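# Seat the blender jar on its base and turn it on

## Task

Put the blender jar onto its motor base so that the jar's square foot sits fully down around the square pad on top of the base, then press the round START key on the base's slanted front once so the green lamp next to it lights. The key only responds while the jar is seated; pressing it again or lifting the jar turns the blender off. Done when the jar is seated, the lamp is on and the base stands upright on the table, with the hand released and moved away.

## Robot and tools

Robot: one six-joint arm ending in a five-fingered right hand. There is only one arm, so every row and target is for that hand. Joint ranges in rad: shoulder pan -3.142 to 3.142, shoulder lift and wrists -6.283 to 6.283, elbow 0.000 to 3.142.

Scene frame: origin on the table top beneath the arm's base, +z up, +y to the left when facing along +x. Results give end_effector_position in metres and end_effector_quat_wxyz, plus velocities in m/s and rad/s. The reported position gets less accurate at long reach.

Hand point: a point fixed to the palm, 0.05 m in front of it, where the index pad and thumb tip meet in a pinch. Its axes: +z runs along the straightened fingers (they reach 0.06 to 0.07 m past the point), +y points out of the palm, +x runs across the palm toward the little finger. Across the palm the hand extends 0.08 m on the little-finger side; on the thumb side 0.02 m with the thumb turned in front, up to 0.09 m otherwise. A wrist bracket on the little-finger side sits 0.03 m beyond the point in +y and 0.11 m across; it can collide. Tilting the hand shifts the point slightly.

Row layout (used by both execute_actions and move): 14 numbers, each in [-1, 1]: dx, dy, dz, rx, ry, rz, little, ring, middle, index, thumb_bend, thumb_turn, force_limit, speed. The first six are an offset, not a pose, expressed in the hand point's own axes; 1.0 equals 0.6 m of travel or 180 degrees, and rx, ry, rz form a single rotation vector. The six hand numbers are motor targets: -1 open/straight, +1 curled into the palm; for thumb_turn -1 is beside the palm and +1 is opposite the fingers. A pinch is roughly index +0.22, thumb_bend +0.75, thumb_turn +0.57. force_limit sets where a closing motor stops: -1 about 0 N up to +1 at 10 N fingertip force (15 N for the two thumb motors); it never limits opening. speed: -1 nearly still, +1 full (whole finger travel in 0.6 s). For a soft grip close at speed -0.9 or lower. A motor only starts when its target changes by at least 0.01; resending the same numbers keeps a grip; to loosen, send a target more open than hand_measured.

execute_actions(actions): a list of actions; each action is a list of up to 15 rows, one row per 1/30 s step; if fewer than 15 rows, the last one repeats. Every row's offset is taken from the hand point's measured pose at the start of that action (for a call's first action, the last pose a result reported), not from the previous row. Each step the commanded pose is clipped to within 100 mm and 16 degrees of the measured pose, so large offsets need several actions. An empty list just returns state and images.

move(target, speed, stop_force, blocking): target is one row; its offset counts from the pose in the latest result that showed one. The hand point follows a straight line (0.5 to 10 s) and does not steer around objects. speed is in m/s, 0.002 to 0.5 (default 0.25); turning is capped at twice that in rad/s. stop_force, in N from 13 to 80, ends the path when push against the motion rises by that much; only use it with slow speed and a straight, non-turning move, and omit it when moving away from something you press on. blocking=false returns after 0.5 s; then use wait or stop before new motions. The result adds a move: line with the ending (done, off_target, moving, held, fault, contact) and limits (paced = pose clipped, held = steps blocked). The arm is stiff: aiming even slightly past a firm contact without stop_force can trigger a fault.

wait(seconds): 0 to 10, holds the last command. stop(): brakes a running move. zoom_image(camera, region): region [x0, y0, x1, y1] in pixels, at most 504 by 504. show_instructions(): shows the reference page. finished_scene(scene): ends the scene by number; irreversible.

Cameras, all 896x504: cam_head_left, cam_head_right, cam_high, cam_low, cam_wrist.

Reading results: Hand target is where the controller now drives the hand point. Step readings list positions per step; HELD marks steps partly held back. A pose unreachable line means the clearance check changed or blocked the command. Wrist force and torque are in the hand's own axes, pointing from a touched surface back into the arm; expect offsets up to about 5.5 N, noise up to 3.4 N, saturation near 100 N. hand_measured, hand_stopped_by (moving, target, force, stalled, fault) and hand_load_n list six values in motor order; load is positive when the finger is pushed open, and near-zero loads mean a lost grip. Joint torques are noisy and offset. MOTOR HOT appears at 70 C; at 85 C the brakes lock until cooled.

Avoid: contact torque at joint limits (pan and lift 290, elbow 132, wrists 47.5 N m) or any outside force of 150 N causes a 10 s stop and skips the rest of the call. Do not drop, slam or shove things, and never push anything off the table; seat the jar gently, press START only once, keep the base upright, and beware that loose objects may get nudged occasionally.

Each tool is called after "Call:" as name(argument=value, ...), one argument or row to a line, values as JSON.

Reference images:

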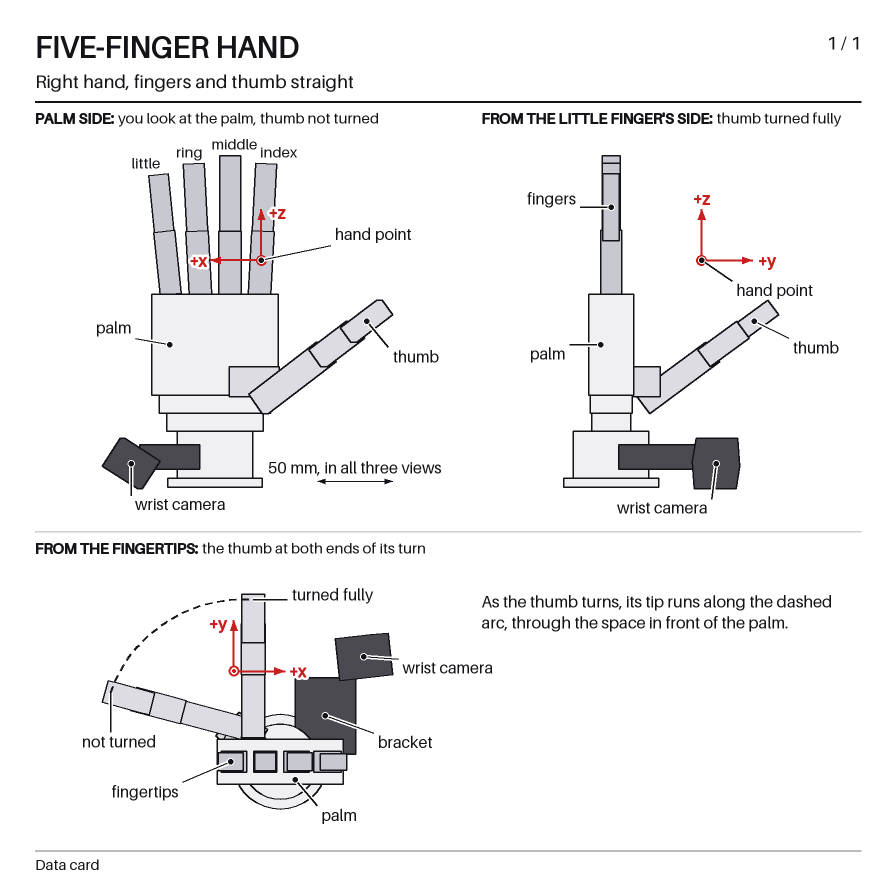

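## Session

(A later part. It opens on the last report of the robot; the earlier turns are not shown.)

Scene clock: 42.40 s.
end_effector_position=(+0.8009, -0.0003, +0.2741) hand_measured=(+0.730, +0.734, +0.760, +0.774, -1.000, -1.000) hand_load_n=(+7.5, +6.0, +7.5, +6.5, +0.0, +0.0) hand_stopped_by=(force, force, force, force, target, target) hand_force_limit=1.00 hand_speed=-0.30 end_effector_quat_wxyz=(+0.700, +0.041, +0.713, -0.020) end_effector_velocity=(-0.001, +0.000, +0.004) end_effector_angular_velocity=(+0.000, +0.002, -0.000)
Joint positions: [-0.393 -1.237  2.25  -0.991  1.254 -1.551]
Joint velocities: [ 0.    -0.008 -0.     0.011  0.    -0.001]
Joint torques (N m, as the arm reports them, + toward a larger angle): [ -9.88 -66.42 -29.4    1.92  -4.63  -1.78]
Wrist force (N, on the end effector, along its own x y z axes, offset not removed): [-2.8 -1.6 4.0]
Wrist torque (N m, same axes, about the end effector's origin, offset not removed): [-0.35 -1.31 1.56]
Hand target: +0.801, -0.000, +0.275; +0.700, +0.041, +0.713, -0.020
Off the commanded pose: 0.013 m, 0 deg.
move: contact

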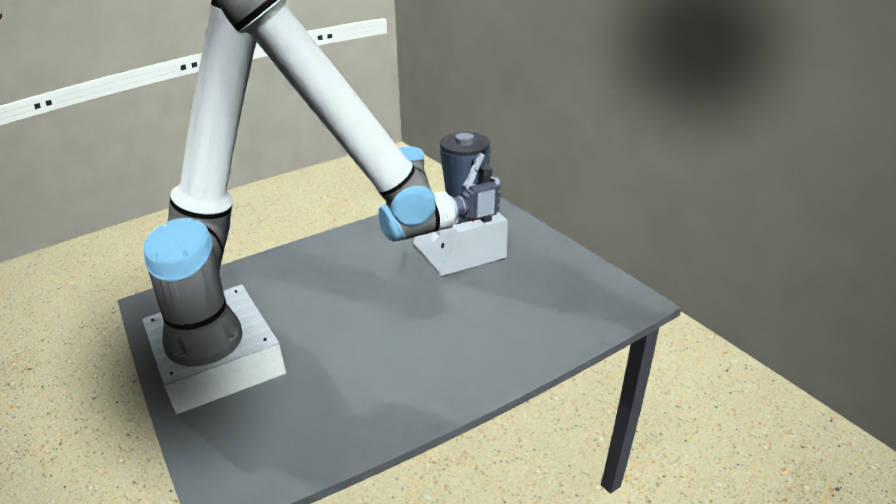

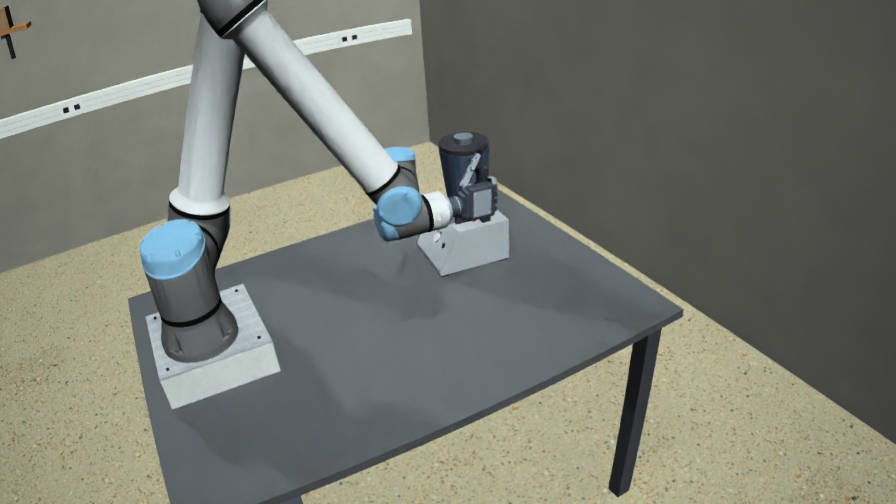

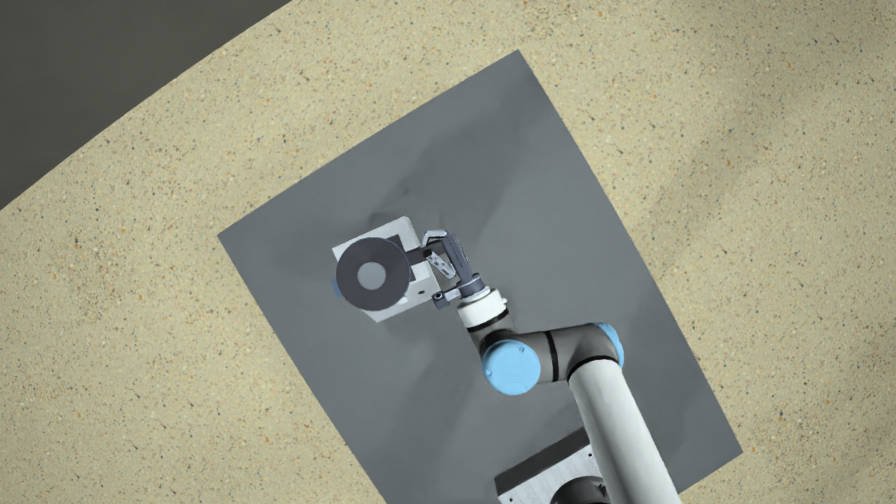

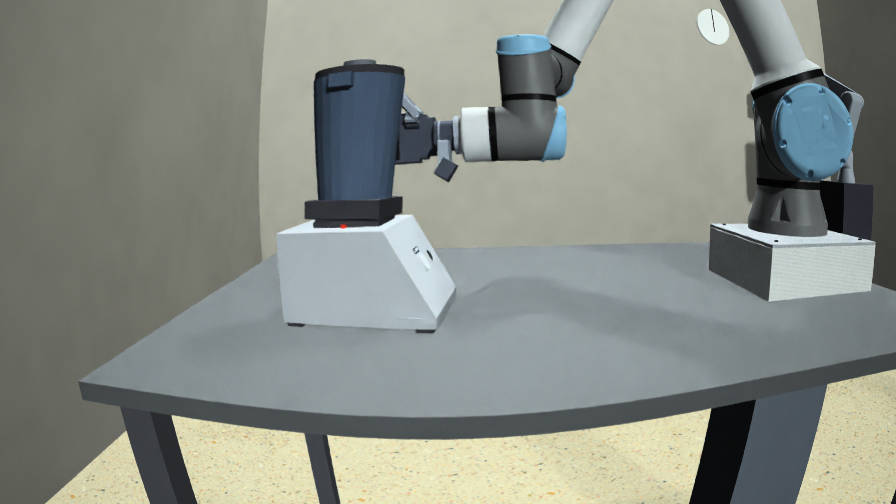

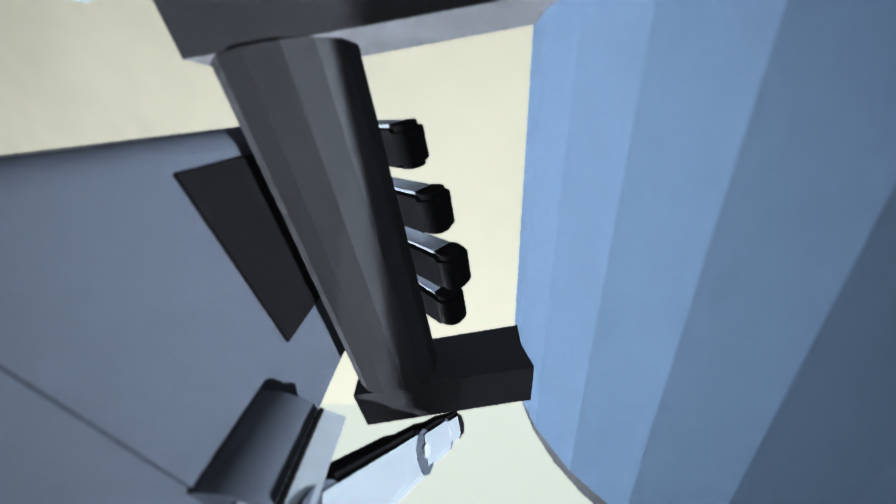

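Call:
move(
  target=[0.035,0,-0.003,0,0,0,1,1,1,1,-1,-1,1,-0.3],
  speed=0.006,
  stop_force=25,
)

Call:
zoom_image(
  camera="cam_low",
  region=[270,120,470,280],
)

Scene clock: 46.90 s.
end_effector_position=(+0.7999, -0.0000, +0.2637) hand_measured=(+0.730, +0.734, +0.760, +0.774, -1.000, -1.000) hand_load_n=(+12.0, +9.0, +9.0, +5.5, +0.0, +0.0) hand_stopped_by=(force, force, force, force, target, target) hand_force_limit=1.00 hand_speed=-0.30 end_effector_quat_wxyz=(+0.700, +0.041, +0.713, -0.020) end_effector_velocity=(-0.000, -0.000, +0.001) end_effector_angular_velocity=(+0.002, +0.002, -0.001)
Joint positions: [-0.393 -1.22   2.255 -1.015  1.254 -1.551]
Joint velocities: [-0.    -0.003 -0.001  0.006  0.     0.001]
Joint torques (N m, as the arm reports them, + toward a larger angle): [ -7.09 -44.65  -1.48   8.34  -4.07  -3.92]
Wrist force (N, on the end effector, along its own x y z axes, offset not removed): [-26.9 -5.3 10.5]
Wrist torque (N m, same axes, about the end effector's origin, offset not removed): [-0.59 -1.44 1.99]
Hand target: +0.800, +0.000, +0.264; +0.700, +0.041, +0.713, -0.020
Off the commanded pose: 0.011 m, 0 deg.
move: contact

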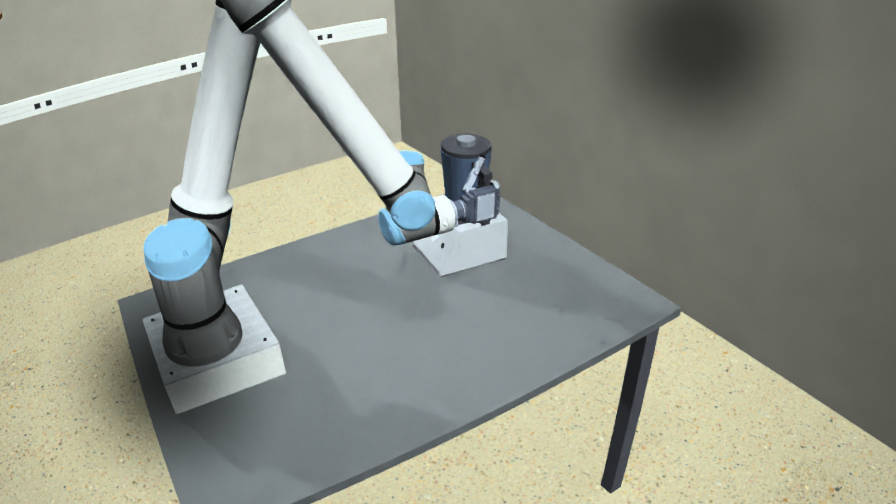

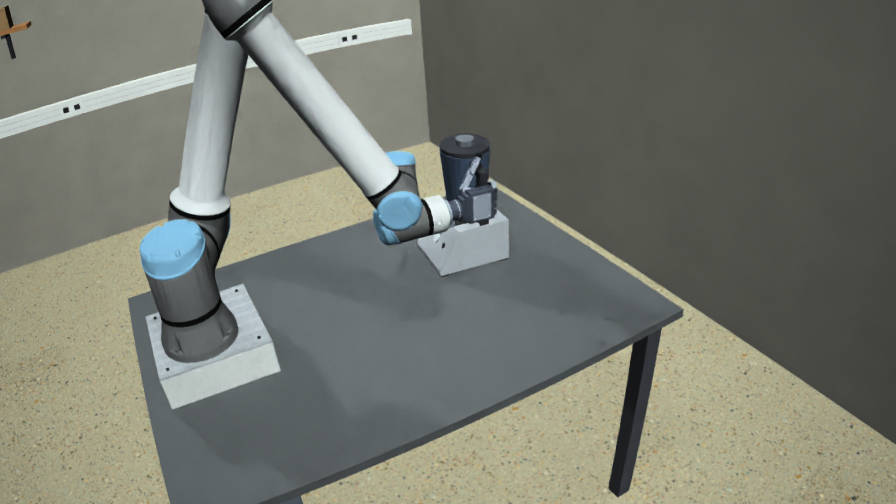

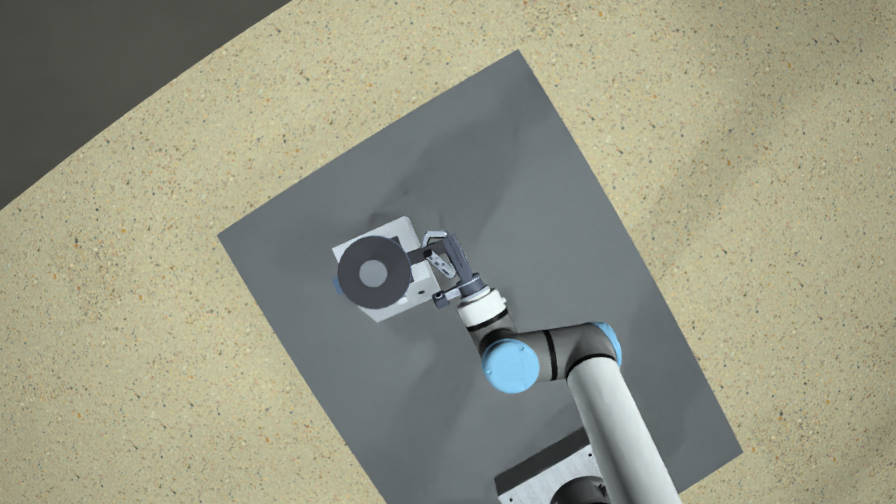

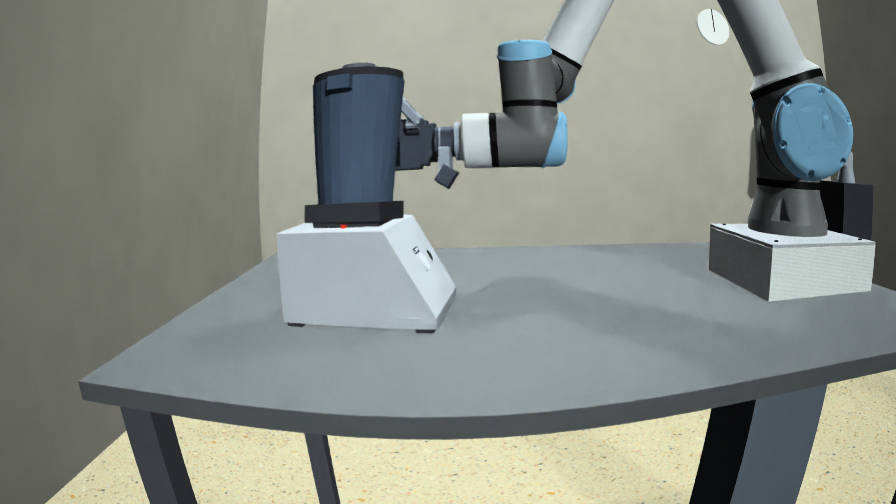

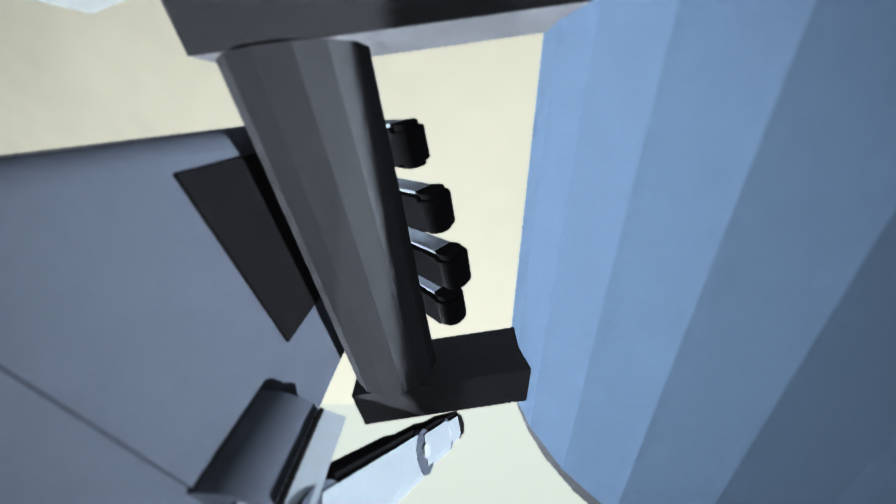

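Region (270, 120, 470, 280) of cam_low's 896x504 image, scaled by 2.520, with more detail than that image has; it fills the top 403 rows of this view, and the rest is white.

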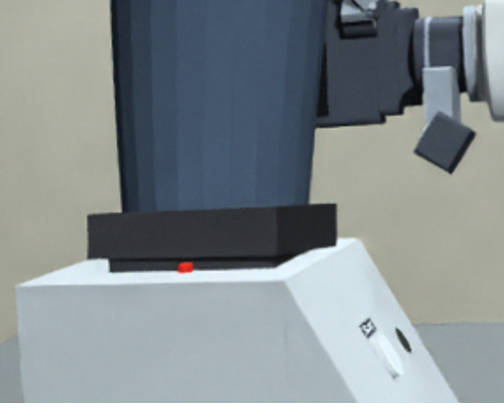

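Call:
move(
  target=[-0.003,0,0,0,0,0,0.2,0.2,0.2,0.2,-1,-1,1,-0.5],
  speed=0.005,
)

Call:
zoom_image(
  camera="cam_low",
  region=[270,120,470,280],
)

Scene clock: 51.30 s.
end_effector_position=(+0.7999, +0.0000, +0.2655) hand_measured=(+0.200, +0.200, +0.200, +0.200, -1.000, -1.000) hand_load_n=(+0.0, +0.0, +0.0, +0.0, +0.0, +0.0) hand_stopped_by=(target, target, target, target, target, target) hand_force_limit=1.00 hand_speed=-0.50 end_effector_quat_wxyz=(+0.700, +0.041, +0.713, -0.020) end_effector_velocity=(-0.000, -0.000, -0.001) end_effector_angular_velocity=(+0.001, +0.001, -0.001)
Joint positions: [-0.393 -1.223  2.255 -1.011  1.254 -1.551]
Joint velocities: [-0.001  0.001  0.     0.     0.     0.   ]
Joint torques (N m, as the arm reports them, + toward a larger angle): [-13.27 -70.61 -32.71   0.35  -3.34  -2.57]
Wrist force (N, on the end effector, along its own x y z axes, offset not removed): [5.4 0.6 2.3]
Wrist torque (N m, same axes, about the end effector's origin, offset not removed): [-0.29 -0.90 0.04]
Hand target: +0.800, -0.000, +0.265; +0.700, +0.041, +0.713, -0.020
Off the commanded pose: 0.000 m, 0 deg.
move: done

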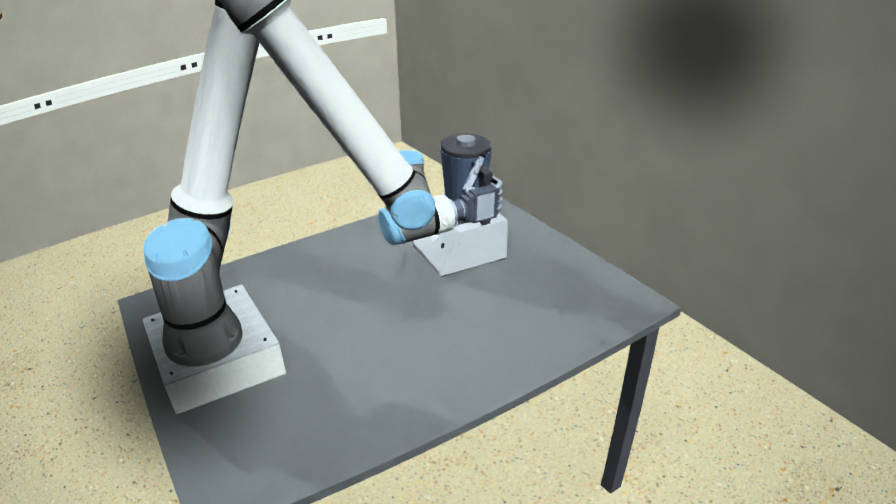

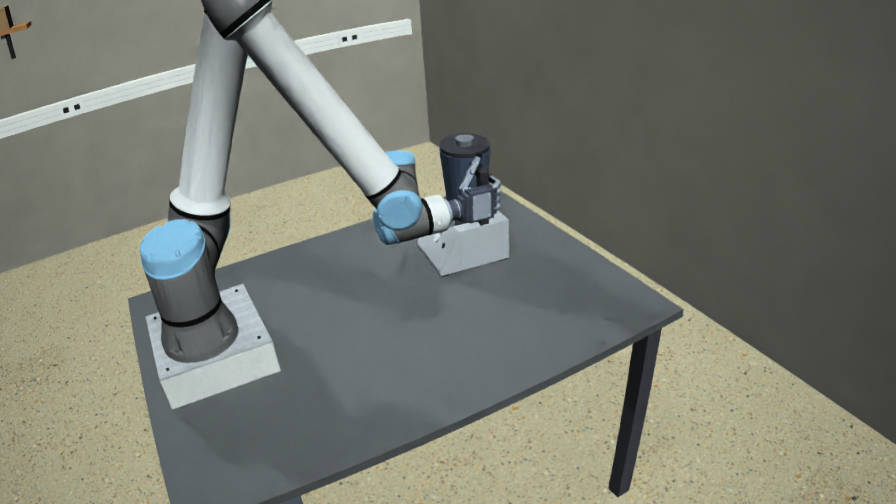

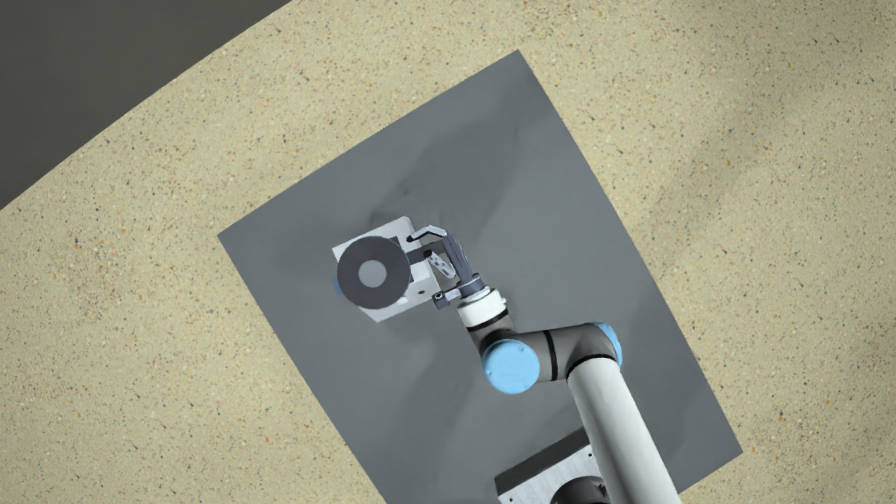

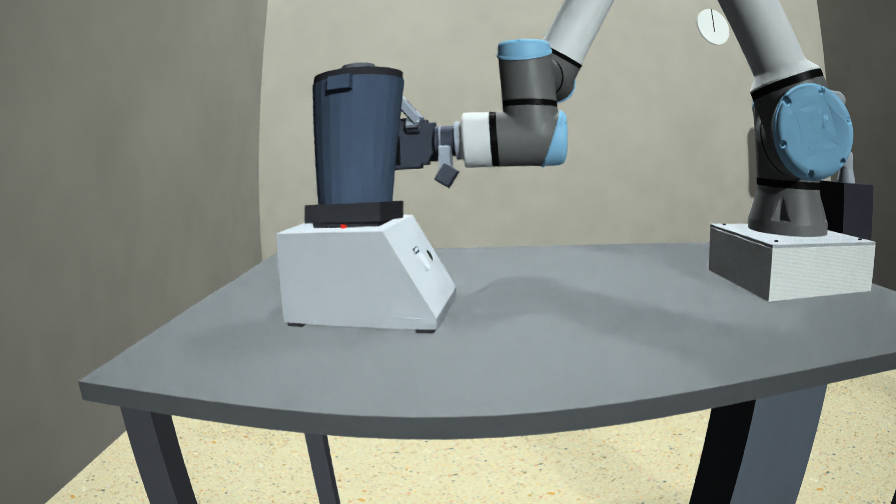

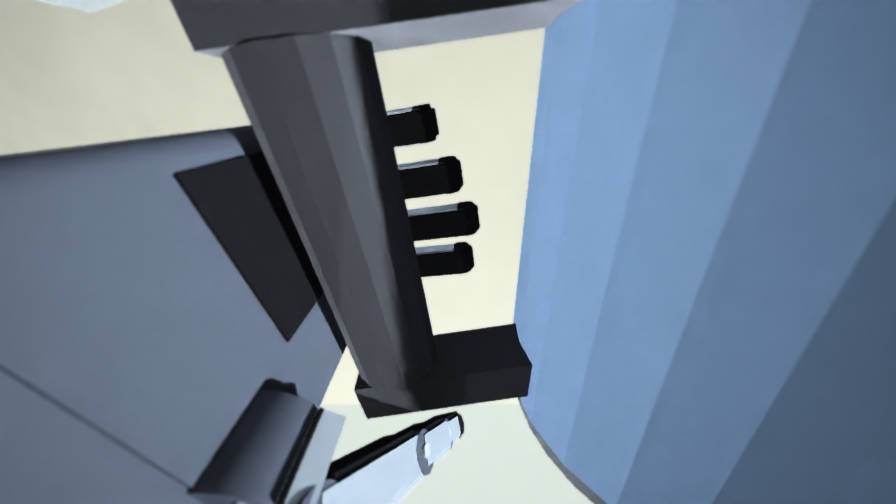

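Region (270, 120, 470, 280) of cam_low's 896x504 image, scaled by 2.520, with more detail than that image has; it fills the top 403 rows of this view, and the rest is white.

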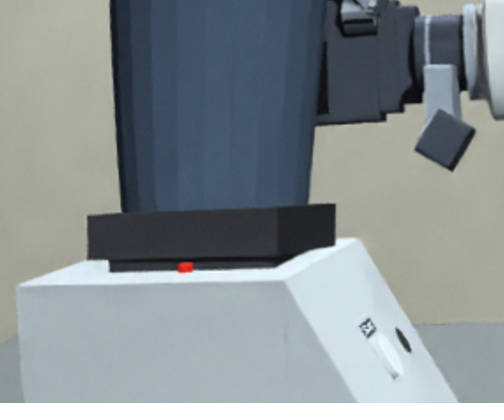

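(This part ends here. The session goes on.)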